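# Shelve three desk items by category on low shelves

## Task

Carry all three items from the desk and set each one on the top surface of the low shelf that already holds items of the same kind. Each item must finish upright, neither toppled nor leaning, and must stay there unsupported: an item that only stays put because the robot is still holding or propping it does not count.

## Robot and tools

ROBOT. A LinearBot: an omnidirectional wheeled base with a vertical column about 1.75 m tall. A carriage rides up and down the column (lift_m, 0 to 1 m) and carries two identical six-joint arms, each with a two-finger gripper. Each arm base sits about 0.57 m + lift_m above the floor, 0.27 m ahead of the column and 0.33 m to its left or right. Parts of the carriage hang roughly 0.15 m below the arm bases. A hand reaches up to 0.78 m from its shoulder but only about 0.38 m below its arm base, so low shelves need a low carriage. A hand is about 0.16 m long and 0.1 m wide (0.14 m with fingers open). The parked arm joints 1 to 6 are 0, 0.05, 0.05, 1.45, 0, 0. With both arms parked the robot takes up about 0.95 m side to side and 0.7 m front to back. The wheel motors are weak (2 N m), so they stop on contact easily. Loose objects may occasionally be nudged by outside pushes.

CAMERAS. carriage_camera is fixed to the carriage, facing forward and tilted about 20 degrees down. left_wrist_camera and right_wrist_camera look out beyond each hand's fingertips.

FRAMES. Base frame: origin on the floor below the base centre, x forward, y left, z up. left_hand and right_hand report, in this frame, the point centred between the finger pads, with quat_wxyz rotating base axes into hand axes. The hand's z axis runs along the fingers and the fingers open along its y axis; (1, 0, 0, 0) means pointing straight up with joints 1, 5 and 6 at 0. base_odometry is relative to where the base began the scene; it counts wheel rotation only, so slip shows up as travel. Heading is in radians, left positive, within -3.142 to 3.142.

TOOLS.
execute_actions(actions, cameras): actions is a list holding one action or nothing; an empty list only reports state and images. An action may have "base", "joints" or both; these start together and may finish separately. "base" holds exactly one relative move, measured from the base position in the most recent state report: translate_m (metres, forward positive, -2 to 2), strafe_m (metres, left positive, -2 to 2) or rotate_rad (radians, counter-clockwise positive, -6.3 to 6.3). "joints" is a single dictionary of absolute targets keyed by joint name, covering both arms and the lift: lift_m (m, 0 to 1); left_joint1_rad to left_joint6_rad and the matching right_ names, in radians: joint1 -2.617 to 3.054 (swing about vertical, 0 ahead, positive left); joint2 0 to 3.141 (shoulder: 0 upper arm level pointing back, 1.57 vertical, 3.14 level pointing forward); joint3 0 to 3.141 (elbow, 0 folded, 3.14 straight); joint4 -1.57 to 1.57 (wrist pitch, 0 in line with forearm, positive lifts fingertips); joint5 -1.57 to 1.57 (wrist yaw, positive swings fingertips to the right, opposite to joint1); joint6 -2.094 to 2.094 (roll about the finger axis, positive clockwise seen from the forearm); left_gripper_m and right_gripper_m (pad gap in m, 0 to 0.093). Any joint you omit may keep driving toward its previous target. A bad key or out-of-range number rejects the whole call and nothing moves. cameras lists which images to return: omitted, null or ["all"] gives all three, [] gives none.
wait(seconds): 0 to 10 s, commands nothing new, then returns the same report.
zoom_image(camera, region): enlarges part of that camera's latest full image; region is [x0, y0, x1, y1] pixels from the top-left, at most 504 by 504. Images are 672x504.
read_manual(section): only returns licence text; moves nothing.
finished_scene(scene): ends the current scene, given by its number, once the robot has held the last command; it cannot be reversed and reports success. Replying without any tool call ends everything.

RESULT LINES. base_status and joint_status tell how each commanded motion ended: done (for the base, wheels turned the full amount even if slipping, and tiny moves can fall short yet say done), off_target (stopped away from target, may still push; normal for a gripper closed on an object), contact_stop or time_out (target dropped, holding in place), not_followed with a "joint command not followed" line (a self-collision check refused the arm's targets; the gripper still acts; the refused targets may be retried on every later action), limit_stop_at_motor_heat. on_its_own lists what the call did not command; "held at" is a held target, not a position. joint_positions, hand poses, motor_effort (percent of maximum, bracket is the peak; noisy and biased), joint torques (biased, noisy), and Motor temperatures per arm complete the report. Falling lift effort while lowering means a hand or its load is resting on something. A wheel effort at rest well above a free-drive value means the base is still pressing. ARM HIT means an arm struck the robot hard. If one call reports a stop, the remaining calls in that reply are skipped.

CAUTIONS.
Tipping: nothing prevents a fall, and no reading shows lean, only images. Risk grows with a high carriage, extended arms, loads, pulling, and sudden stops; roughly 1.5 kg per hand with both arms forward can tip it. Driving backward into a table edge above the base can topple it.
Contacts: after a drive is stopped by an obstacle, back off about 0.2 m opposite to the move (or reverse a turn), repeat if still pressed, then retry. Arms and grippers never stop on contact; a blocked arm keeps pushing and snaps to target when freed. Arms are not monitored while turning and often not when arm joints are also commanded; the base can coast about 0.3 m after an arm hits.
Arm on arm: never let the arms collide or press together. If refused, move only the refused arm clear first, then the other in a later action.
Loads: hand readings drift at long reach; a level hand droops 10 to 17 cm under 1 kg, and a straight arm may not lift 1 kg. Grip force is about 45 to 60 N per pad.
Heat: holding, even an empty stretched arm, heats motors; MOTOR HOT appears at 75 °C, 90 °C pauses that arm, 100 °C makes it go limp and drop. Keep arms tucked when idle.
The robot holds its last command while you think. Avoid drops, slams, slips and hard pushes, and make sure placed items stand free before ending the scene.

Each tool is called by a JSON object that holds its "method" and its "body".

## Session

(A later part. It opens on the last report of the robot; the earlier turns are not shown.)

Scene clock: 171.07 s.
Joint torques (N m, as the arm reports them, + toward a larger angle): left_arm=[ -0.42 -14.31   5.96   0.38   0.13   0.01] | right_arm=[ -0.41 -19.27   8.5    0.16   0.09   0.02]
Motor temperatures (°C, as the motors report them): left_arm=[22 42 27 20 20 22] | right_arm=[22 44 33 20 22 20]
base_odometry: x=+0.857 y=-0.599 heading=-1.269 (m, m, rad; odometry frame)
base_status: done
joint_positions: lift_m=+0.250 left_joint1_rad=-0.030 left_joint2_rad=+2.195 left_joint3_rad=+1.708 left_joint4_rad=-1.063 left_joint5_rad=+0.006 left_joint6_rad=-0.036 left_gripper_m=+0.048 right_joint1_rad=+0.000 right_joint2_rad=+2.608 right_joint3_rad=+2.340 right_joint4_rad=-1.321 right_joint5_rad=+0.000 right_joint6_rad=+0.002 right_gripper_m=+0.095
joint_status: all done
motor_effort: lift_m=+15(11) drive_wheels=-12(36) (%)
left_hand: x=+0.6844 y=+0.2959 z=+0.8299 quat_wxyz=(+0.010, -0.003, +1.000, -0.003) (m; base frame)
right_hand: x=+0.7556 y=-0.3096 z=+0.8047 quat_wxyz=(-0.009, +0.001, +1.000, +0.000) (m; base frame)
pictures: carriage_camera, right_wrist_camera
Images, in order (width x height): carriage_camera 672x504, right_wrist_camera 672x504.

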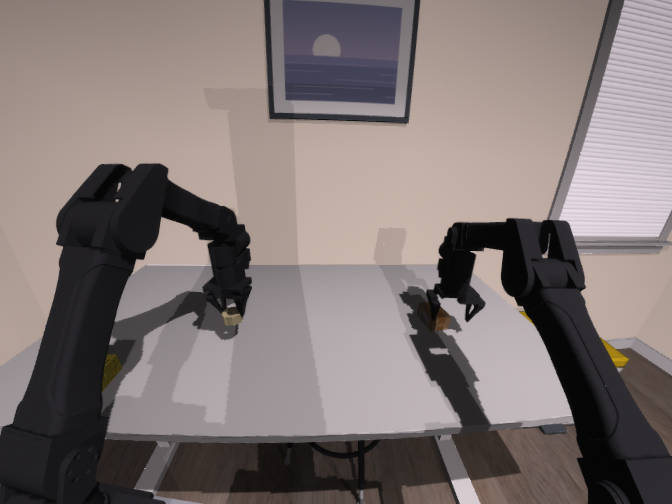

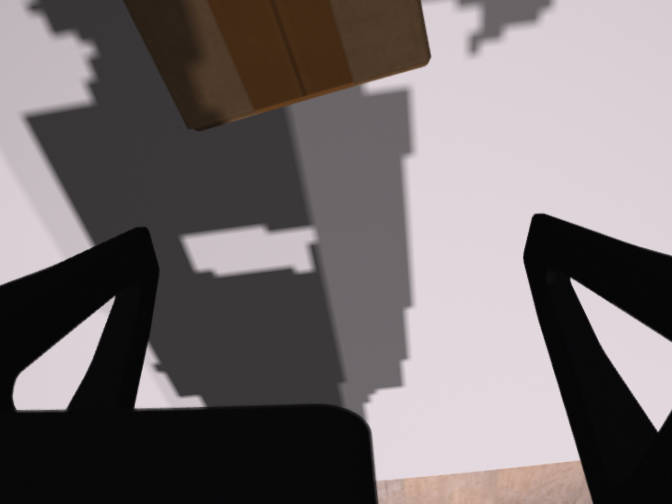

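{"method": "execute_actions", "body": {"actions": [{"base":{"translate_m":0.06},"joints":{"right_joint6_rad":-0.25,"right_joint1_rad":0.04}}], "cameras": ["carriage_camera","right_wrist_camera"]}}

Scene clock: 180.90 s.
Joint torques (N m, as the arm reports them, + toward a larger angle): left_arm=[ -0.35 -14.19   6.05   0.41   0.13   0.01] | right_arm=[ -0.46 -19.34   8.57   0.16   0.05  -0.02]
Motor temperatures (°C, as the motors report them): left_arm=[22 43 27 20 20 22] | right_arm=[22 49 34 20 22 20]
base_odometry: x=+0.875 y=-0.656 heading=-1.268 (m, m, rad; odometry frame)
base_status: done
joint_positions: lift_m=+0.250 left_joint1_rad=-0.030 left_joint2_rad=+2.195 left_joint3_rad=+1.708 left_joint4_rad=-1.064 left_joint5_rad=+0.006 left_joint6_rad=-0.036 left_gripper_m=+0.048 right_joint1_rad=+0.041 right_joint2_rad=+2.608 right_joint3_rad=+2.340 right_joint4_rad=-1.321 right_joint5_rad=+0.000 right_joint6_rad=-0.246 right_gripper_m=+0.095
joint_status: all done
motor_effort: lift_m=+15(15) drive_wheels=-13(34) (%)
left_hand: x=+0.6842 y=+0.2960 z=+0.8298 quat_wxyz=(+0.010, -0.003, +1.000, -0.004) (m; base frame)
right_hand: x=+0.7551 y=-0.2894 z=+0.8047 quat_wxyz=(-0.009, -0.143, +0.990, +0.001) (m; base frame)
pictures: carriage_camera, right_wrist_camera
Images, in order (width x height): carriage_camera 672x504, right_wrist_camera 672x504.

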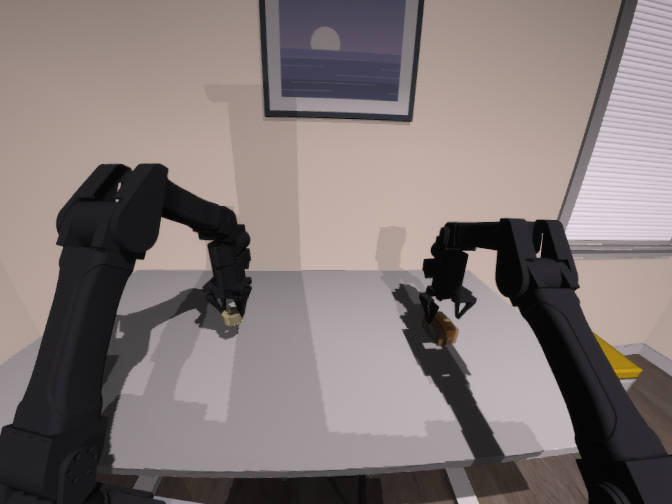

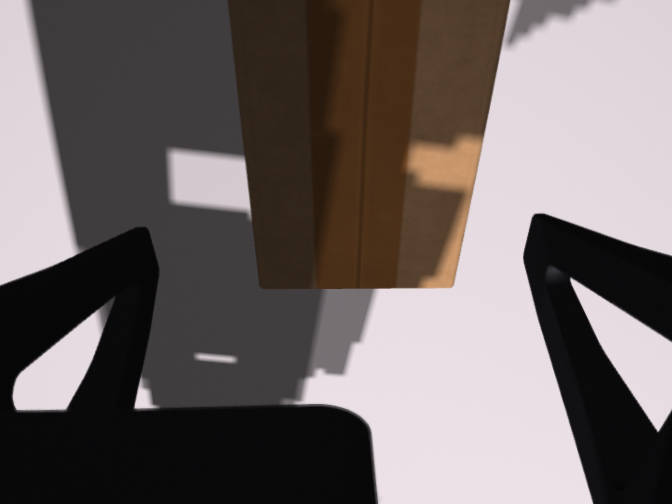

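{"method": "execute_actions", "body": {"actions": [{"base":{"translate_m":0.02},"joints":{"lift_m":0.2,"right_joint1_rad":0.025,"left_joint2_rad":2.1}}], "cameras": ["carriage_camera","right_wrist_camera"]}}

{"method": "execute_actions", "body": {"actions": [{"joints":{"right_gripper_m":0.0}}], "cameras": []}}

{"method": "execute_actions", "body": {"actions": [{"joints":{"lift_m":0.32}}], "cameras": ["carriage_camera","right_wrist_camera"]}}

Scene clock: 197.97 s.
Joint torques (N m, as the arm reports them, + toward a larger angle): left_arm=[ -0.29 -14.76   6.36   0.63   0.11   0.01] | right_arm=[ -1.19 -19.35   8.57   0.16   0.06  -0.02]
Motor temperatures (°C, as the motors report them): left_arm=[22 44 27 20 20 22] | right_arm=[22 56 34 20 22 20]
base_odometry: x=+0.881 y=-0.675 heading=-1.267 (m, m, rad; odometry frame)
base_status: done
joint_positions: lift_m=+0.200 left_joint1_rad=-0.030 left_joint2_rad=+2.107 left_joint3_rad=+1.708 left_joint4_rad=-1.065 left_joint5_rad=+0.007 left_joint6_rad=-0.036 left_gripper_m=+0.048 right_joint1_rad=+0.033 right_joint2_rad=+2.607 right_joint3_rad=+2.340 right_joint4_rad=-1.322 right_joint5_rad=+0.000 right_joint6_rad=-0.246 right_gripper_m=+0.095
joint_status: all done
motor_effort: lift_m=+16(14) drive_wheels=-12(38) (%)
left_hand: x=+0.6904 y=+0.2956 z=+0.8155 quat_wxyz=(+0.053, -0.003, +0.999, -0.005) (m; base frame)
right_hand: x=+0.7553 y=-0.2936 z=+0.7550 quat_wxyz=(-0.009, -0.139, +0.990, +0.001) (m; base frame)
pictures: carriage_camera, right_wrist_camera
Images, in order (width x height): carriage_camera 672x504, right_wrist_camera 672x504.

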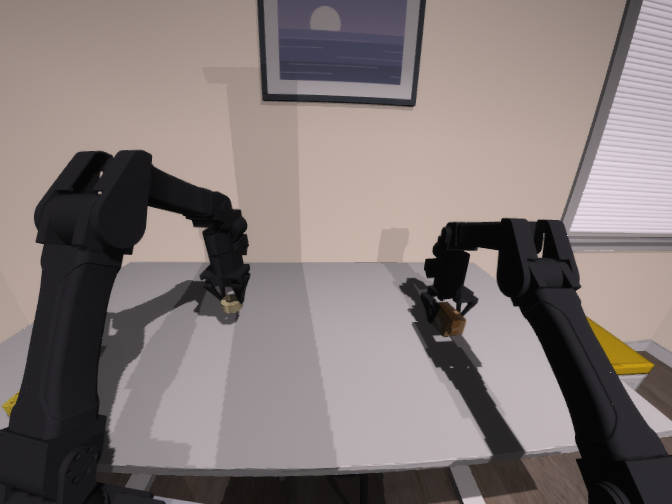

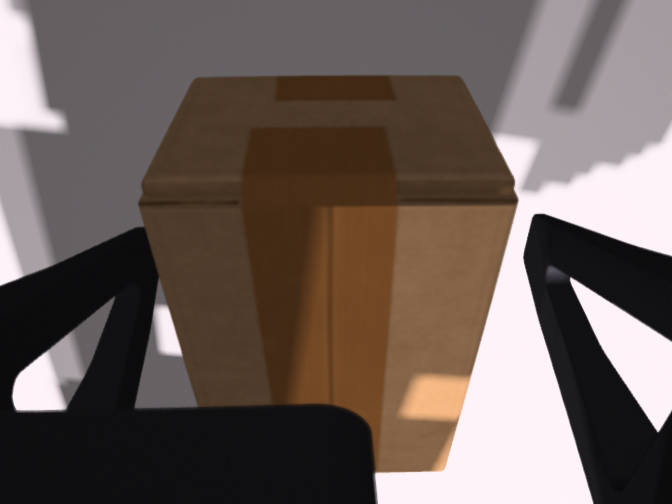

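Scene clock: 198.70 s.
Joint torques (N m, as the arm reports them, + toward a larger angle): left_arm=[ -0.4  -14.65   6.4    0.63   0.12   0.01] | right_arm=[ -1.13 -19.27   8.57   0.13   0.05   0.  ]
Motor temperatures (°C, as the motors report them): left_arm=[22 44 27 20 20 22] | right_arm=[22 56 35 20 22 20]
base_odometry: x=+0.881 y=-0.675 heading=-1.267 (m, m, rad; odometry frame)
base_status: not commanded
joint_positions: lift_m=+0.200 left_joint1_rad=-0.030 left_joint2_rad=+2.107 left_joint3_rad=+1.708 left_joint4_rad=-1.065 left_joint5_rad=+0.007 left_joint6_rad=-0.036 left_gripper_m=+0.048 right_joint1_rad=+0.033 right_joint2_rad=+2.607 right_joint3_rad=+2.340 right_joint4_rad=-1.322 right_joint5_rad=+0.000 right_joint6_rad=-0.246 right_gripper_m=+0.059
joint_status: right_gripper_m off_target (ended at +0.059, target +0.000)
motor_effort: lift_m=+15(16) drive_wheels=-12(12) (%)
left_hand: x=+0.6904 y=+0.2956 z=+0.8155 quat_wxyz=(+0.053, -0.003, +0.999, -0.005) (m; base frame)
right_hand: x=+0.7553 y=-0.2935 z=+0.7550 quat_wxyz=(-0.009, -0.139, +0.990, +0.001) (m; base frame)
pictures: none
No camera images: the call's "cameras" was empty. Leave "cameras" out to get every camera's image.

Scene clock: 199.93 s.
Joint torques (N m, as the arm reports them, + toward a larger angle): left_arm=[ -0.38 -13.94   6.37   0.64   0.12   0.01] | right_arm=[ -1.02 -18.96   8.65   0.16   0.03  -0.03]
Motor temperatures (°C, as the motors report them): left_arm=[22 44 27 20 20 22] | right_arm=[22 57 35 20 22 20]
base_odometry: x=+0.881 y=-0.675 heading=-1.267 (m, m, rad; odometry frame)
base_status: not commanded
joint_positions: lift_m=+0.320 left_joint1_rad=-0.030 left_joint2_rad=+2.100 left_joint3_rad=+1.708 left_joint4_rad=-1.066 left_joint5_rad=+0.007 left_joint6_rad=-0.036 left_gripper_m=+0.048 right_joint1_rad=+0.033 right_joint2_rad=+2.604 right_joint3_rad=+2.340 right_joint4_rad=-1.320 right_joint5_rad=+0.000 right_joint6_rad=-0.246 right_gripper_m=+0.059
joint_status: all done
motor_effort: lift_m=+20(25) drive_wheels=+6(12) (%)
left_hand: x=+0.6907 y=+0.2956 z=+0.9380 quat_wxyz=(+0.056, -0.003, +0.998, -0.005) (m; base frame)
right_hand: x=+0.7559 y=-0.2935 z=+0.8760 quat_wxyz=(-0.007, -0.139, +0.990, +0.001) (m; base frame)
pictures: carriage_camera, right_wrist_camera
Images, in order (width x height): carriage_camera 672x504, right_wrist_camera 672x504.

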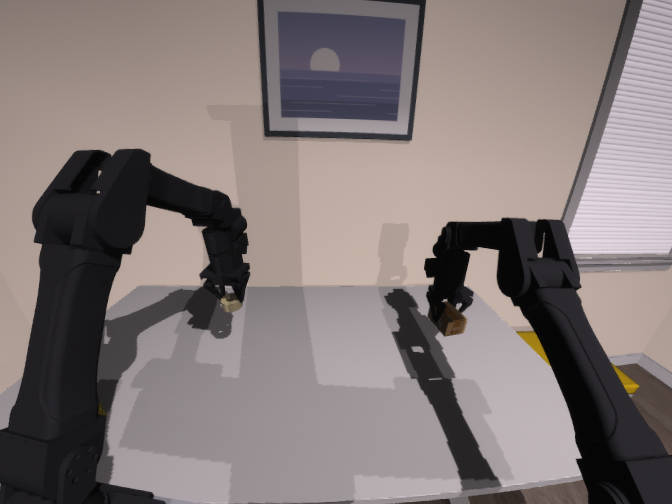

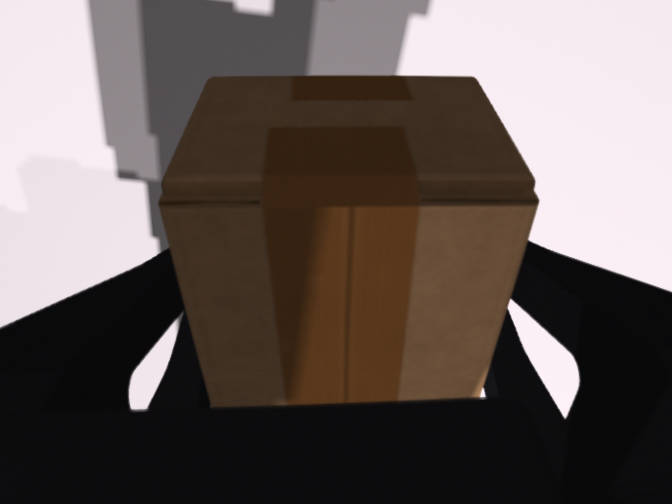

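{"method": "execute_actions", "body": {"actions": [{"base":{"translate_m":-0.5},"joints":{"right_joint2_rad":1.9,"right_joint3_rad":1.3,"right_joint4_rad":-0.97,"left_joint2_rad":1.9,"left_joint3_rad":1.3,"left_joint4_rad":-0.97}}], "cameras": []}}

{"method": "execute_actions", "body": {"actions": [{"base":{"rotate_rad":1.57}}], "cameras": []}}

{"method": "execute_actions", "body": {"actions": [{"base":{"strafe_m":1.9}}], "cameras": ["carriage_camera"]}}

Scene clock: 226.97 s.
Joint torques (N m, as the arm reports them, + toward a larger angle): left_arm=[ -0.45 -10.67   5.49   0.43   0.11   0.01] | right_arm=[ -0.9  -14.14   6.72   0.19   0.06  -0.02]
Motor temperatures (°C, as the motors report them): left_arm=[22 45 27 20 20 22] | right_arm=[22 62 35 20 22 20]
base_odometry: x=+0.732 y=-0.198 heading=-1.267 (m, m, rad; odometry frame)
base_status: done
joint_positions: lift_m=+0.320 left_joint1_rad=-0.030 left_joint2_rad=+1.892 left_joint3_rad=+1.313 left_joint4_rad=-0.968 left_joint5_rad=+0.008 left_joint6_rad=-0.036 left_gripper_m=+0.048 right_joint1_rad=+0.030 right_joint2_rad=+1.921 right_joint3_rad=+1.305 right_joint4_rad=-0.970 right_joint5_rad=+0.000 right_joint6_rad=-0.246 right_gripper_m=+0.059
joint_status: all done
motor_effort: lift_m=+20(20) drive_wheels=-6(48) (%)
left_hand: x=+0.6076 y=+0.2979 z=+0.9134 quat_wxyz=(+0.012, -0.003, +1.000, -0.004) (m; base frame)
right_hand: x=+0.6020 y=-0.2993 z=+0.9023 quat_wxyz=(-0.007, -0.138, +0.990, +0.001) (m; base frame)
pictures: none
No camera images: the call's "cameras" was empty. Leave "cameras" out to get every camera's image.

Scene clock: 230.17 s.
Joint torques (N m, as the arm reports them, + toward a larger angle): left_arm=[ -0.73 -10.72   5.63   0.45   0.11   0.01] | right_arm=[ -0.81 -14.04   6.83   0.11   0.04  -0.01]
Motor temperatures (°C, as the motors report them): left_arm=[22 44 27 20 20 22] | right_arm=[22 61 35 20 22 20]
base_odometry: x=+0.732 y=-0.198 heading=+0.302 (m, m, rad; odometry frame)
base_status: done
joint_positions: lift_m=+0.320 left_joint1_rad=-0.026 left_joint2_rad=+1.892 left_joint3_rad=+1.313 left_joint4_rad=-0.967 left_joint5_rad=+0.008 left_joint6_rad=-0.036 left_gripper_m=+0.048 right_joint1_rad=+0.029 right_joint2_rad=+1.921 right_joint3_rad=+1.305 right_joint4_rad=-0.962 right_joint5_rad=+0.000 right_joint6_rad=-0.246 right_gripper_m=+0.059
joint_status: not commanded
motor_effort: lift_m=+20(20) drive_wheels=+16(54) (%)
left_hand: x=+0.6078 y=+0.2994 z=+0.9134 quat_wxyz=(+0.012, -0.005, +1.000, -0.004) (m; base frame)
right_hand: x=+0.6039 y=-0.2996 z=+0.9022 quat_wxyz=(-0.003, -0.137, +0.991, +0.001) (m; base frame)
pictures: none
No camera images: the call's "cameras" was empty. Leave "cameras" out to get every camera's image.

Scene clock: 236.37 s.
Joint torques (N m, as the arm reports them, + toward a larger angle): left_arm=[ -0.6  -10.75   5.52   0.44   0.11   0.01] | right_arm=[ -0.86 -13.94   6.79   0.11   0.06  -0.02]
Motor temperatures (°C, as the motors report them): left_arm=[22 43 27 20 20 22] | right_arm=[22 60 35 20 22 20]
base_odometry: x=+0.164 y=+1.615 heading=+0.303 (m, m, rad; odometry frame)
base_status: done
joint_positions: lift_m=+0.320 left_joint1_rad=-0.028 left_joint2_rad=+1.892 left_joint3_rad=+1.313 left_joint4_rad=-0.967 left_joint5_rad=+0.008 left_joint6_rad=-0.036 left_gripper_m=+0.048 right_joint1_rad=+0.029 right_joint2_rad=+1.921 right_joint3_rad=+1.305 right_joint4_rad=-0.963 right_joint5_rad=+0.000 right_joint6_rad=-0.246 right_gripper_m=+0.059
joint_status: not commanded
motor_effort: lift_m=+20(20) drive_wheels=-16(47) (%)
left_hand: x=+0.6077 y=+0.2986 z=+0.9134 quat_wxyz=(+0.012, -0.004, +1.000, -0.004) (m; base frame)
right_hand: x=+0.6037 y=-0.2998 z=+0.9022 quat_wxyz=(-0.004, -0.137, +0.991, +0.001) (m; base frame)
pictures: carriage_camera
Images, in order (width x height): carriage_camera 672x504.

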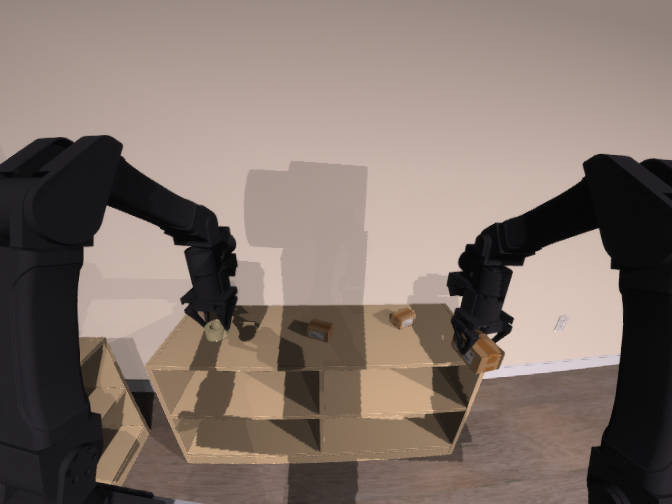

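{"method": "execute_actions", "body": {"actions": [{"base":{"strafe_m":0.18},"joints":{"left_joint2_rad":1.2,"left_joint3_rad":1.0,"left_joint4_rad":-1.0,"right_joint6_rad":0,"right_joint1_rad":0}}], "cameras": []}}

{"method": "execute_actions", "body": {"actions": [{"base":{"translate_m":0.33},"joints":{"lift_m":0.17}}], "cameras": ["carriage_camera","right_wrist_camera"]}}

Scene clock: 255.47 s.
Joint torques (N m, as the arm reports them, + toward a larger angle): left_arm=[-0.62 -5.6   6.12  1.24  0.1   0.01] | right_arm=[ -0.73 -13.95   6.79   0.1    0.09   0.08]
Motor temperatures (°C, as the motors report them): left_arm=[22 41 27 20 20 22] | right_arm=[22 56 34 20 22 20]
base_odometry: x=+0.110 y=+1.787 heading=+0.304 (m, m, rad; odometry frame)
base_status: done
joint_positions: lift_m=+0.320 left_joint1_rad=-0.029 left_joint2_rad=+1.209 left_joint3_rad=+1.019 left_joint4_rad=-0.992 left_joint5_rad=+0.008 left_joint6_rad=-0.036 left_gripper_m=+0.048 right_joint1_rad=+0.002 right_joint2_rad=+1.921 right_joint3_rad=+1.305 right_joint4_rad=-0.964 right_joint5_rad=+0.000 right_joint6_rad=-0.004 right_gripper_m=+0.059
joint_status: all done
motor_effort: lift_m=+20(20) drive_wheels=-14(36) (%)
left_hand: x=+0.5321 y=+0.3004 z=+1.0246 quat_wxyz=(+0.193, -0.003, +0.981, -0.010) (m; base frame)
right_hand: x=+0.6037 y=-0.3089 z=+0.9022 quat_wxyz=(-0.004, -0.003, +1.000, +0.000) (m; base frame)
pictures: none
No camera images: the call's "cameras" was empty. Leave "cameras" out to get every camera's image.

Scene clock: 258.17 s.
Joint torques (N m, as the arm reports them, + toward a larger angle): left_arm=[-0.5  -5.37  6.06  1.29  0.1   0.01] | right_arm=[ -0.58 -12.31   7.04   0.17   0.08   0.07]
Motor temperatures (°C, as the motors report them): left_arm=[22 40 27 20 20 22] | right_arm=[22 56 34 20 22 20]
base_odometry: x=+0.425 y=+1.886 heading=+0.305 (m, m, rad; odometry frame)
base_status: done
joint_positions: lift_m=+0.170 left_joint1_rad=-0.029 left_joint2_rad=+1.207 left_joint3_rad=+1.019 left_joint4_rad=-0.996 left_joint5_rad=+0.008 left_joint6_rad=-0.036 left_gripper_m=+0.048 right_joint1_rad=+0.002 right_joint2_rad=+1.907 right_joint3_rad=+1.303 right_joint4_rad=-0.967 right_joint5_rad=+0.000 right_joint6_rad=-0.004 right_gripper_m=+0.059
joint_status: all done
motor_effort: lift_m=+15(15) drive_wheels=-13(36) (%)
left_hand: x=+0.5311 y=+0.3004 z=+0.8753 quat_wxyz=(+0.192, -0.003, +0.981, -0.010) (m; base frame)
right_hand: x=+0.6034 y=-0.3089 z=+0.7569 quat_wxyz=(+0.000, -0.003, +1.000, +0.000) (m; base frame)
pictures: carriage_camera, right_wrist_camera
Images, in order (width x height): carriage_camera 672x504, right_wrist_camera 672x504.

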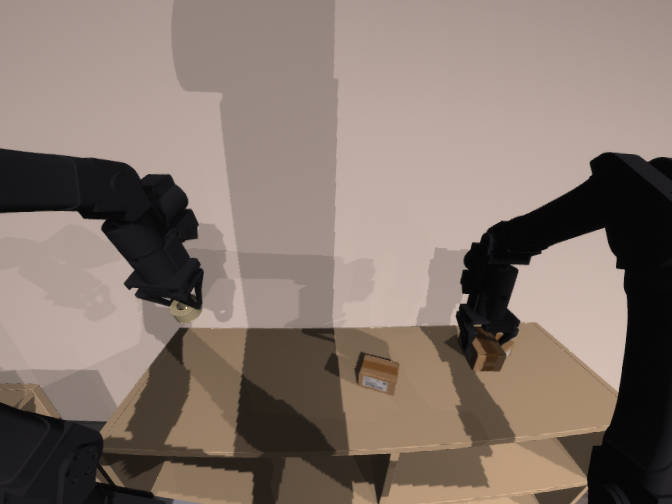

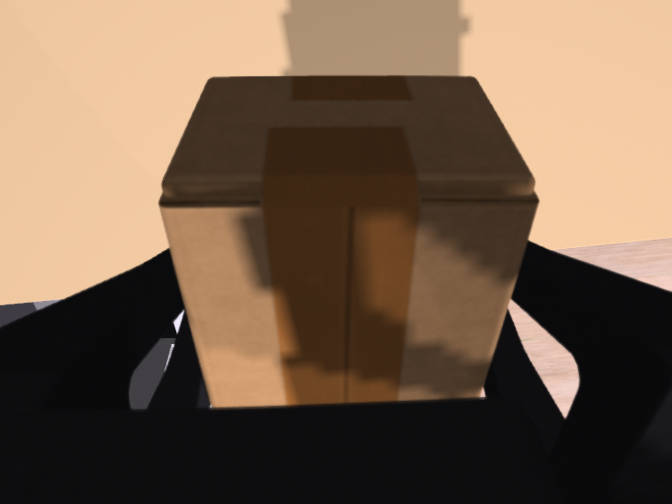

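{"method": "execute_actions", "body": {"actions": [{"base":{"translate_m":0.07}}], "cameras": ["carriage_camera"]}}

{"method": "execute_actions", "body": {"actions": [{"joints":{"lift_m":0.09}}], "cameras": ["carriage_camera"]}}

Scene clock: 273.80 s.
Joint torques (N m, as the arm reports them, + toward a larger angle): left_arm=[-0.49 -5.44  6.05  1.31  0.1   0.01] | right_arm=[ -0.52 -12.55   6.91   0.2    0.05   0.07]
Motor temperatures (°C, as the motors report them): left_arm=[22 35 27 21 20 22] | right_arm=[22 53 34 20 22 20]
base_odometry: x=+0.492 y=+1.908 heading=+0.306 (m, m, rad; odometry frame)
base_status: done
joint_positions: lift_m=+0.170 left_joint1_rad=-0.029 left_joint2_rad=+1.207 left_joint3_rad=+1.019 left_joint4_rad=-0.996 left_joint5_rad=+0.008 left_joint6_rad=-0.036 left_gripper_m=+0.048 right_joint1_rad=+0.002 right_joint2_rad=+1.907 right_joint3_rad=+1.303 right_joint4_rad=-0.968 right_joint5_rad=+0.000 right_joint6_rad=-0.004 right_gripper_m=+0.059
joint_status: not commanded
motor_effort: lift_m=+15(15) drive_wheels=-12(36) (%)
left_hand: x=+0.5310 y=+0.3004 z=+0.8753 quat_wxyz=(+0.192, -0.003, +0.981, -0.010) (m; base frame)
right_hand: x=+0.6033 y=-0.3089 z=+0.7569 quat_wxyz=(+0.000, -0.003, +1.000, +0.000) (m; base frame)
pictures: carriage_camera
Images, in order (width x height): carriage_camera 672x504.

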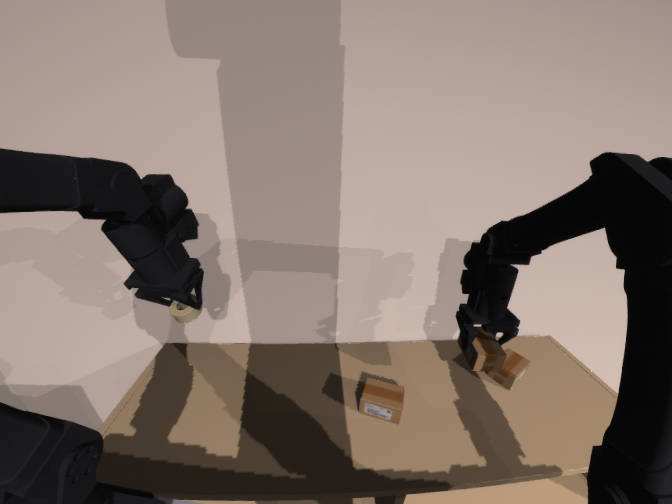

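Scene clock: 274.83 s.
Joint torques (N m, as the arm reports them, + toward a larger angle): left_arm=[-0.53 -5.1   5.94  1.3   0.11  0.01] | right_arm=[ -0.85 -12.49   6.84   0.17   0.08   0.06]
Motor temperatures (°C, as the motors report them): left_arm=[22 35 27 21 20 22] | right_arm=[22 53 34 20 22 20]
base_odometry: x=+0.492 y=+1.908 heading=+0.306 (m, m, rad; odometry frame)
base_status: not commanded
joint_positions: lift_m=+0.090 left_joint1_rad=-0.029 left_joint2_rad=+1.207 left_joint3_rad=+1.019 left_joint4_rad=-0.996 left_joint5_rad=+0.008 left_joint6_rad=-0.036 left_gripper_m=+0.048 right_joint1_rad=+0.002 right_joint2_rad=+1.905 right_joint3_rad=+1.303 right_joint4_rad=-0.968 right_joint5_rad=+0.000 right_joint6_rad=-0.004 right_gripper_m=+0.059
joint_status: all done
motor_effort: lift_m=+15(17) drive_wheels=+4(12) (%)
left_hand: x=+0.5310 y=+0.3004 z=+0.7953 quat_wxyz=(+0.192, -0.003, +0.981, -0.010) (m; base frame)
right_hand: x=+0.6034 y=-0.3089 z=+0.6773 quat_wxyz=(+0.001, -0.003, +1.000, +0.000) (m; base frame)
pictures: carriage_camera
Images, in order (width x height): carriage_camera 672x504.

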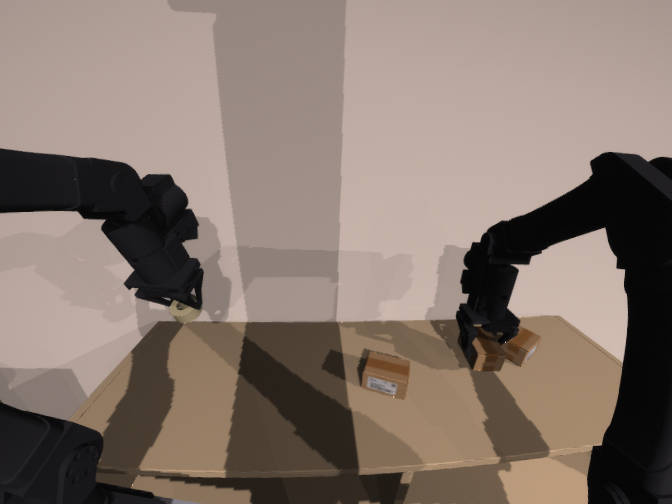

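{"method": "execute_actions", "body": {"actions": [{"joints":{"right_joint1_rad":0.25}}], "cameras": []}}

{"method": "execute_actions", "body": {"actions": [{"joints":{"lift_m":0.055}}], "cameras": ["carriage_camera","right_wrist_camera"]}}

Scene clock: 281.60 s.
Joint torques (N m, as the arm reports them, + toward a larger angle): left_arm=[-0.49 -5.21  6.1   1.27  0.11  0.01] | right_arm=[ -0.97 -12.41   6.97   0.21   0.1    0.05]
Motor temperatures (°C, as the motors report them): left_arm=[22 34 27 22 20 22] | right_arm=[22 52 34 20 22 20]
base_odometry: x=+0.492 y=+1.908 heading=+0.306 (m, m, rad; odometry frame)
base_status: not commanded
joint_positions: lift_m=+0.090 left_joint1_rad=-0.029 left_joint2_rad=+1.207 left_joint3_rad=+1.019 left_joint4_rad=-0.996 left_joint5_rad=+0.008 left_joint6_rad=-0.036 left_gripper_m=+0.048 right_joint1_rad=+0.256 right_joint2_rad=+1.905 right_joint3_rad=+1.303 right_joint4_rad=-0.968 right_joint5_rad=-0.002 right_joint6_rad=-0.004 right_gripper_m=+0.059
joint_status: all done
motor_effort: lift_m=+15(15) drive_wheels=-8(9) (%)
left_hand: x=+0.5310 y=+0.3004 z=+0.7953 quat_wxyz=(+0.192, -0.003, +0.981, -0.010) (m; base frame)
right_hand: x=+0.5922 y=-0.2227 z=+0.6773 quat_wxyz=(+0.000, -0.129, +0.992, +0.001) (m; base frame)
pictures: none
No camera images: the call's "cameras" was empty. Leave "cameras" out to get every camera's image.

Scene clock: 282.27 s.
Joint torques (N m, as the arm reports them, + toward a larger angle): left_arm=[-0.5  -5.32  6.45  1.3   0.1   0.01] | right_arm=[ -1.   -12.75   6.9    0.17   0.11   0.06]
Motor temperatures (°C, as the motors report them): left_arm=[22 34 27 22 20 22] | right_arm=[22 52 34 20 22 20]
base_odometry: x=+0.492 y=+1.908 heading=+0.306 (m, m, rad; odometry frame)
base_status: not commanded
joint_positions: lift_m=+0.055 left_joint1_rad=-0.029 left_joint2_rad=+1.207 left_joint3_rad=+1.014 left_joint4_rad=-0.996 left_joint5_rad=+0.008 left_joint6_rad=-0.036 left_gripper_m=+0.048 right_joint1_rad=+0.256 right_joint2_rad=+1.907 right_joint3_rad=+1.303 right_joint4_rad=-0.968 right_joint5_rad=-0.002 right_joint6_rad=-0.004 right_gripper_m=+0.059
joint_status: all done
motor_effort: lift_m=+15(11) drive_wheels=+4(5) (%)
left_hand: x=+0.5300 y=+0.3005 z=+0.7587 quat_wxyz=(+0.190, -0.003, +0.982, -0.010) (m; base frame)
right_hand: x=+0.5921 y=-0.2227 z=+0.6419 quat_wxyz=(+0.000, -0.129, +0.992, +0.001) (m; base frame)
pictures: carriage_camera, right_wrist_camera
Images, in order (width x height): carriage_camera 672x504, right_wrist_camera 672x504.

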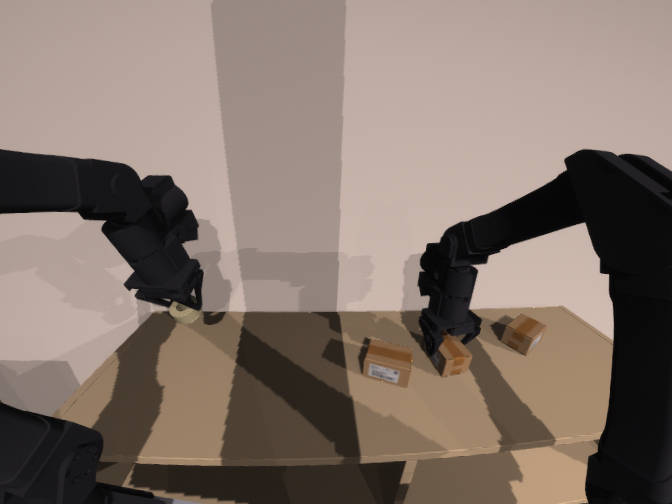

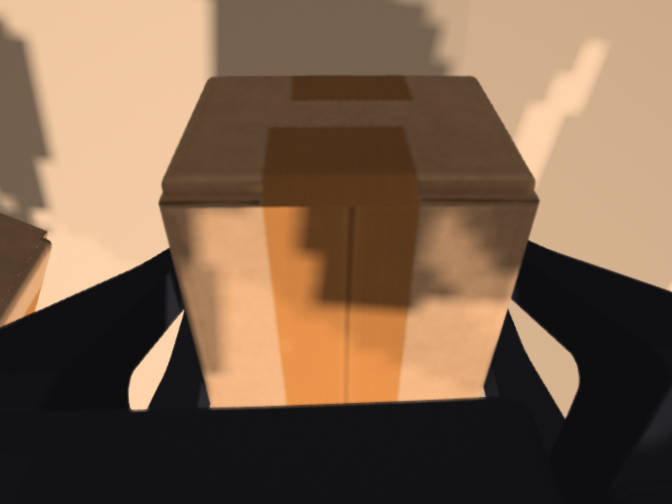

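{"method": "execute_actions", "body": {"actions": [{"joints":{"lift_m":0.03}}], "cameras": ["carriage_camera"]}}

Scene clock: 289.27 s.
Joint torques (N m, as the arm reports them, + toward a larger angle): left_arm=[-0.47 -5.35  6.31  1.33  0.1   0.01] | right_arm=[-0.93 -7.41  5.25  0.71  0.11  0.07]
Motor temperatures (°C, as the motors report them): left_arm=[22 33 27 22 20 22] | right_arm=[22 51 34 20 22 20]
base_odometry: x=+0.492 y=+1.908 heading=+0.306 (m, m, rad; odometry frame)
base_status: not commanded
joint_positions: lift_m=+0.031 left_joint1_rad=-0.029 left_joint2_rad=+1.207 left_joint3_rad=+1.014 left_joint4_rad=-0.997 left_joint5_rad=+0.008 left_joint6_rad=-0.036 left_gripper_m=+0.048 right_joint1_rad=+0.255 right_joint2_rad=+1.857 right_joint3_rad=+1.324 right_joint4_rad=-1.010 right_joint5_rad=-0.004 right_joint6_rad=-0.004 right_gripper_m=+0.059
joint_status: all done
motor_effort: lift_m=+12(8) drive_wheels=-8(8) (%)
left_hand: x=+0.5297 y=+0.3005 z=+0.7339 quat_wxyz=(+0.189, -0.003, +0.982, -0.010) (m; base frame)
right_hand: x=+0.5922 y=-0.2225 z=+0.6382 quat_wxyz=(+0.014, -0.129, +0.992, +0.004) (m; base frame)
pictures: carriage_camera
Images, in order (width x height): carriage_camera 672x504.

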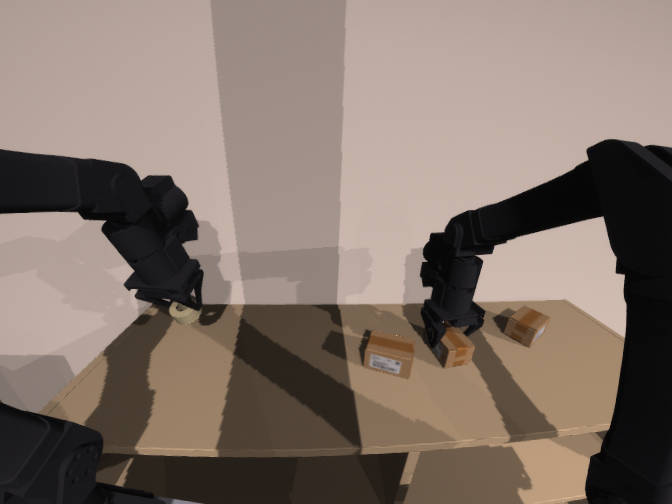

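{"method": "execute_actions", "body": {"actions": [{"joints":{"lift_m":0.05,"right_gripper_m":0.093}}], "cameras": []}}

{"method": "execute_actions", "body": {"actions": [{"joints":{"lift_m":0.25}}], "cameras": []}}

{"method": "execute_actions", "body": {"actions": [{"base":{"translate_m":-0.6},"joints":{"right_joint1_rad":0,"right_joint2_rad":1.2,"right_joint3_rad":1.0,"right_joint4_rad":-1.0}}], "cameras": ["carriage_camera"]}}

{"method": "execute_actions", "body": {"actions": [{"base":{"rotate_rad":3.14}}], "cameras": ["carriage_camera"]}}

Scene clock: 300.73 s.
Joint torques (N m, as the arm reports them, + toward a larger angle): left_arm=[-0.51 -5.25  6.26  1.31  0.11  0.01] | right_arm=[ -0.94 -10.92   6.14   0.36   0.11   0.06]
Motor temperatures (°C, as the motors report them): left_arm=[22 31 28 22 20 22] | right_arm=[22 47 33 20 22 20]
base_odometry: x=+0.492 y=+1.908 heading=+0.306 (m, m, rad; odometry frame)
base_status: not commanded
joint_positions: lift_m=+0.050 left_joint1_rad=-0.029 left_joint2_rad=+1.207 left_joint3_rad=+1.014 left_joint4_rad=-0.998 left_joint5_rad=+0.008 left_joint6_rad=-0.036 left_gripper_m=+0.048 right_joint1_rad=+0.255 right_joint2_rad=+1.891 right_joint3_rad=+1.313 right_joint4_rad=-0.981 right_joint5_rad=-0.004 right_joint6_rad=-0.004 right_gripper_m=+0.093
joint_status: all done
motor_effort: lift_m=+21(22) drive_wheels=-8(5) (%)
left_hand: x=+0.5297 y=+0.3005 z=+0.7529 quat_wxyz=(+0.189, -0.003, +0.982, -0.010) (m; base frame)
right_hand: x=+0.5932 y=-0.2222 z=+0.6435 quat_wxyz=(+0.006, -0.129, +0.992, +0.003) (m; base frame)
pictures: none
No camera images: the call's "cameras" was empty. Leave "cameras" out to get every camera's image.

Scene clock: 302.20 s.
Joint torques (N m, as the arm reports them, + toward a larger angle): left_arm=[-0.52 -5.3   6.47  1.3   0.11  0.01] | right_arm=[ -0.99 -11.77   6.6    0.33   0.12   0.06]
Motor temperatures (°C, as the motors report them): left_arm=[22 31 28 22 20 22] | right_arm=[22 47 33 20 22 20]
base_odometry: x=+0.492 y=+1.908 heading=+0.306 (m, m, rad; odometry frame)
base_status: not commanded
joint_positions: lift_m=+0.250 left_joint1_rad=-0.029 left_joint2_rad=+1.207 left_joint3_rad=+1.014 left_joint4_rad=-0.998 left_joint5_rad=+0.008 left_joint6_rad=-0.036 left_gripper_m=+0.048 right_joint1_rad=+0.255 right_joint2_rad=+1.898 right_joint3_rad=+1.307 right_joint4_rad=-0.976 right_joint5_rad=-0.004 right_joint6_rad=-0.004 right_gripper_m=+0.093
joint_status: all done
motor_effort: lift_m=+21(24) drive_wheels=+4(7) (%)
left_hand: x=+0.5297 y=+0.3005 z=+0.9530 quat_wxyz=(+0.189, -0.003, +0.982, -0.010) (m; base frame)
right_hand: x=+0.5919 y=-0.2226 z=+0.8399 quat_wxyz=(+0.002, -0.129, +0.992, +0.002) (m; base frame)
pictures: none
No camera images: the call's "cameras" was empty. Leave "cameras" out to get every camera's image.

Scene clock: 305.70 s.
Joint torques (N m, as the arm reports them, + toward a larger angle): left_arm=[-0.51 -5.08  6.37  1.31  0.1   0.01] | right_arm=[-0.75 -6.05  7.31  1.02  0.1   0.07]
Motor temperatures (°C, as the motors report them): left_arm=[22 31 28 22 20 22] | right_arm=[22 46 33 21 22 20]
base_odometry: x=-0.081 y=+1.727 heading=+0.306 (m, m, rad; odometry frame)
base_status: done
joint_positions: lift_m=+0.250 left_joint1_rad=-0.029 left_joint2_rad=+1.207 left_joint3_rad=+1.014 left_joint4_rad=-0.998 left_joint5_rad=+0.008 left_joint6_rad=-0.036 left_gripper_m=+0.048 right_joint1_rad=+0.002 right_joint2_rad=+1.210 right_joint3_rad=+1.012 right_joint4_rad=-0.995 right_joint5_rad=-0.001 right_joint6_rad=-0.003 right_gripper_m=+0.093
joint_status: all done
motor_effort: lift_m=+21(21) drive_wheels=-5(56) (%)
left_hand: x=+0.5297 y=+0.3005 z=+0.9530 quat_wxyz=(+0.189, -0.003, +0.982, -0.010) (m; base frame)
right_hand: x=+0.5301 y=-0.3089 z=+0.9516 quat_wxyz=(+0.188, -0.003, +0.982, +0.001) (m; base frame)
pictures: carriage_camera
Images, in order (width x height): carriage_camera 672x504.

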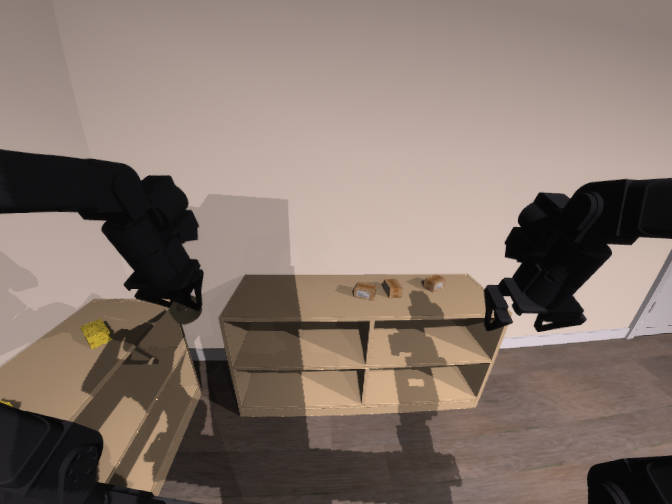

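Scene clock: 309.97 s.
Joint torques (N m, as the arm reports them, + toward a larger angle): left_arm=[-0.51 -5.3   6.43  1.26  0.12  0.01] | right_arm=[-0.71 -5.91  7.44  1.    0.1   0.06]
Motor temperatures (°C, as the motors report them): left_arm=[22 30 28 22 20 22] | right_arm=[22 45 33 21 22 20]
base_odometry: x=-0.081 y=+1.727 heading=-2.838 (m, m, rad; odometry frame)
base_status: done
joint_positions: lift_m=+0.250 left_joint1_rad=-0.029 left_joint2_rad=+1.207 left_joint3_rad=+1.014 left_joint4_rad=-0.996 left_joint5_rad=+0.007 left_joint6_rad=-0.036 left_gripper_m=+0.048 right_joint1_rad=+0.002 right_joint2_rad=+1.210 right_joint3_rad=+1.012 right_joint4_rad=-0.992 right_joint5_rad=-0.001 right_joint6_rad=-0.003 right_gripper_m=+0.093
joint_status: not commanded
motor_effort: lift_m=+21(21) drive_wheels=+15(55) (%)
left_hand: x=+0.5302 y=+0.3007 z=+0.9532 quat_wxyz=(+0.190, -0.003, +0.982, -0.010) (m; base frame)
right_hand: x=+0.5306 y=-0.3089 z=+0.9518 quat_wxyz=(+0.189, -0.003, +0.982, +0.001) (m; base frame)
pictures: carriage_camera
Images, in order (width x height): carriage_camera 672x504.

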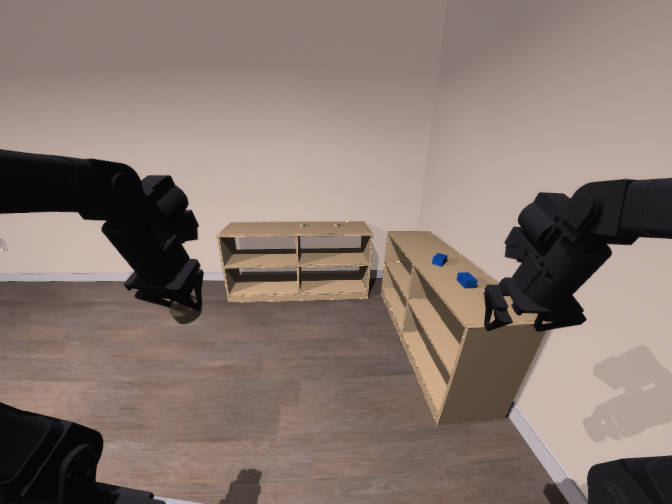

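{"method": "execute_actions", "body": {"actions": [{"base":{"strafe_m":0.4}}], "cameras": []}}

{"method": "execute_actions", "body": {"actions": [{"base":{"translate_m":1.3},"joints":{"left_joint2_rad":1.9,"left_joint3_rad":1.3,"left_joint4_rad":-0.97}}], "cameras": ["carriage_camera"]}}

Scene clock: 324.83 s.
Joint torques (N m, as the arm reports them, + toward a larger angle): left_arm=[-0.45 -5.3   6.45  1.27  0.12  0.01] | right_arm=[-0.68 -6.02  7.38  0.96  0.13  0.05]
Motor temperatures (°C, as the motors report them): left_arm=[22 29 28 22 20 22] | right_arm=[22 41 34 22 22 20]
base_odometry: x=+0.039 y=+1.346 heading=-2.837 (m, m, rad; odometry frame)
base_status: done
joint_positions: lift_m=+0.250 left_joint1_rad=-0.029 left_joint2_rad=+1.207 left_joint3_rad=+1.014 left_joint4_rad=-0.996 left_joint5_rad=+0.008 left_joint6_rad=-0.036 left_gripper_m=+0.048 right_joint1_rad=+0.002 right_joint2_rad=+1.210 right_joint3_rad=+1.012 right_joint4_rad=-0.993 right_joint5_rad=-0.001 right_joint6_rad=-0.003 right_gripper_m=+0.093
joint_status: not commanded
motor_effort: lift_m=+21(20) drive_wheels=-13(44) (%)
left_hand: x=+0.5301 y=+0.3006 z=+0.9531 quat_wxyz=(+0.190, -0.003, +0.982, -0.010) (m; base frame)
right_hand: x=+0.5304 y=-0.3089 z=+0.9517 quat_wxyz=(+0.188, -0.003, +0.982, +0.001) (m; base frame)
pictures: none
No camera images: the call's "cameras" was empty. Leave "cameras" out to get every camera's image.

Scene clock: 329.83 s.
Joint torques (N m, as the arm reports them, + toward a larger angle): left_arm=[ -0.46 -10.71   6.83   0.38   0.11   0.01] | right_arm=[-0.63 -5.97  7.38  0.99  0.08  0.07]
Motor temperatures (°C, as the motors report them): left_arm=[22 30 28 22 20 22] | right_arm=[22 40 34 22 22 20]
base_odometry: x=-1.200 y=+0.955 heading=-2.836 (m, m, rad; odometry frame)
base_status: done
joint_positions: lift_m=+0.250 left_joint1_rad=-0.029 left_joint2_rad=+1.893 left_joint3_rad=+1.294 left_joint4_rad=-0.965 left_joint5_rad=+0.008 left_joint6_rad=-0.036 left_gripper_m=+0.048 right_joint1_rad=+0.002 right_joint2_rad=+1.210 right_joint3_rad=+1.012 right_joint4_rad=-0.996 right_joint5_rad=-0.001 right_joint6_rad=-0.003 right_gripper_m=+0.093
joint_status: all done
motor_effort: lift_m=+21(20) drive_wheels=-12(41) (%)
left_hand: x=+0.6019 y=+0.2985 z=+0.8387 quat_wxyz=(+0.004, -0.004, +1.000, -0.004) (m; base frame)
right_hand: x=+0.5299 y=-0.3089 z=+0.9515 quat_wxyz=(+0.187, -0.003, +0.982, +0.001) (m; base frame)
pictures: carriage_camera
Images, in order (width x height): carriage_camera 672x504.

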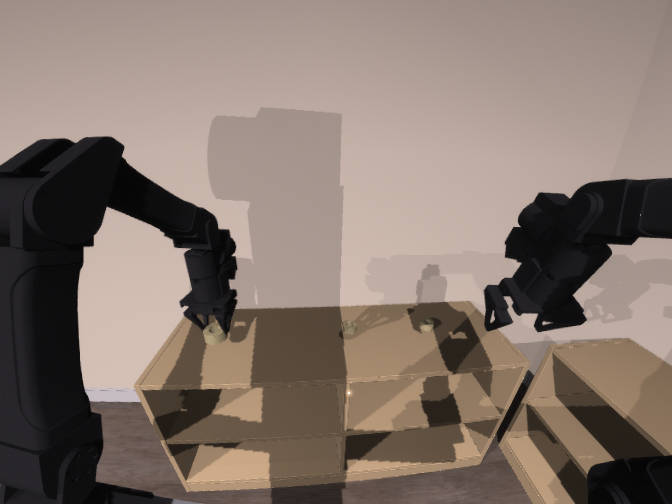

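{"method": "execute_actions", "body": {"actions": [{"base":{"translate_m":0.27},"joints":{"lift_m":0.1}}], "cameras": ["carriage_camera"]}}

{"method": "execute_actions", "body": {"actions": [{"joints":{"lift_m":0.045}}], "cameras": ["carriage_camera","left_wrist_camera"]}}

Scene clock: 340.30 s.
Joint torques (N m, as the arm reports them, + toward a larger angle): left_arm=[ -0.59 -10.74   7.02   0.38   0.12   0.01] | right_arm=[-0.6  -5.76  7.71  1.08  0.07  0.06]
Motor temperatures (°C, as the motors report them): left_arm=[22 32 29 21 20 22] | right_arm=[22 38 34 22 22 20]
base_odometry: x=-1.458 y=+0.873 heading=-2.836 (m, m, rad; odometry frame)
base_status: done
joint_positions: lift_m=+0.100 left_joint1_rad=-0.029 left_joint2_rad=+1.893 left_joint3_rad=+1.294 left_joint4_rad=-0.966 left_joint5_rad=+0.008 left_joint6_rad=-0.036 left_gripper_m=+0.048 right_joint1_rad=+0.002 right_joint2_rad=+1.208 right_joint3_rad=+1.006 right_joint4_rad=-1.001 right_joint5_rad=-0.001 right_joint6_rad=-0.003 right_gripper_m=+0.093
joint_status: all done
motor_effort: lift_m=+15(17) drive_wheels=-12(39) (%)
left_hand: x=+0.6017 y=+0.2985 z=+0.6891 quat_wxyz=(+0.003, -0.004, +1.000, -0.004) (m; base frame)
right_hand: x=+0.5273 y=-0.3089 z=+0.8000 quat_wxyz=(+0.182, -0.003, +0.983, +0.001) (m; base frame)
pictures: carriage_camera
Images, in order (width x height): carriage_camera 672x504.

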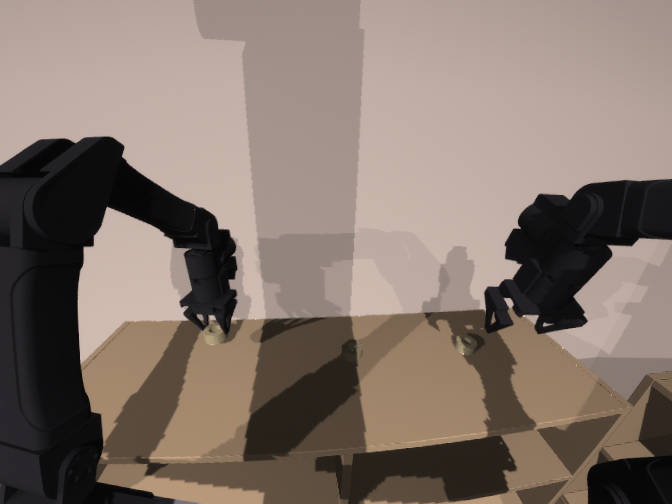

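Scene clock: 341.07 s.
Joint torques (N m, as the arm reports them, + toward a larger angle): left_arm=[ -0.54 -10.66   7.01   0.41   0.1    0.01] | right_arm=[-0.64 -5.81  8.12  1.07  0.09  0.06]
Motor temperatures (°C, as the motors report them): left_arm=[22 32 29 21 20 22] | right_arm=[22 38 34 22 22 20]
base_odometry: x=-1.458 y=+0.873 heading=-2.836 (m, m, rad; odometry frame)
base_status: not commanded
joint_positions: lift_m=+0.045 left_joint1_rad=-0.029 left_joint2_rad=+1.892 left_joint3_rad=+1.294 left_joint4_rad=-0.968 left_joint5_rad=+0.008 left_joint6_rad=-0.036 left_gripper_m=+0.048 right_joint1_rad=+0.002 right_joint2_rad=+1.208 right_joint3_rad=+1.005 right_joint4_rad=-1.003 right_joint5_rad=-0.001 right_joint6_rad=-0.003 right_gripper_m=+0.093
joint_status: all done
motor_effort: lift_m=+14(19) drive_wheels=-10(14) (%)
left_hand: x=+0.6011 y=+0.2985 z=+0.6346 quat_wxyz=(+0.002, -0.004, +1.000, -0.004) (m; base frame)
right_hand: x=+0.5267 y=-0.3089 z=+0.7447 quat_wxyz=(+0.182, -0.003, +0.983, +0.001) (m; base frame)
pictures: carriage_camera, left_wrist_camera
Images, in order (width x height): carriage_camera 672x504, left_wrist_camera 672x504.

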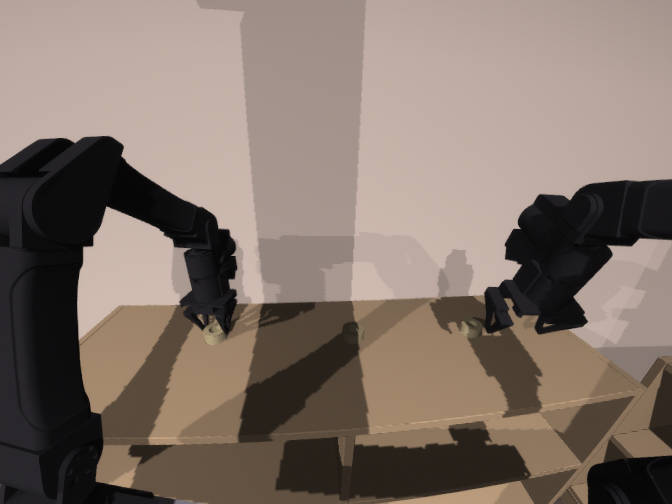

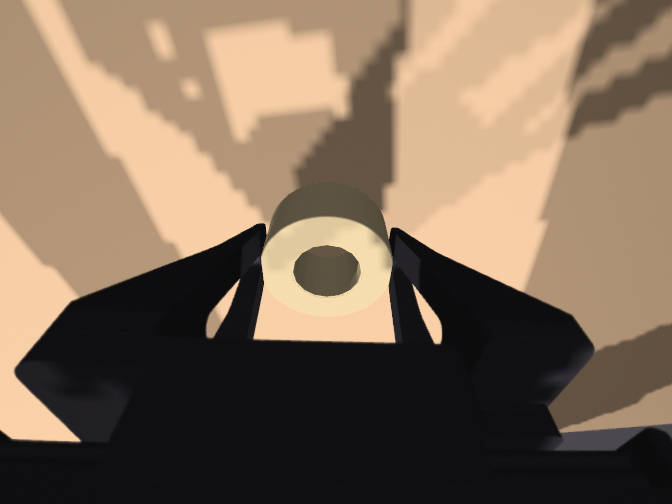

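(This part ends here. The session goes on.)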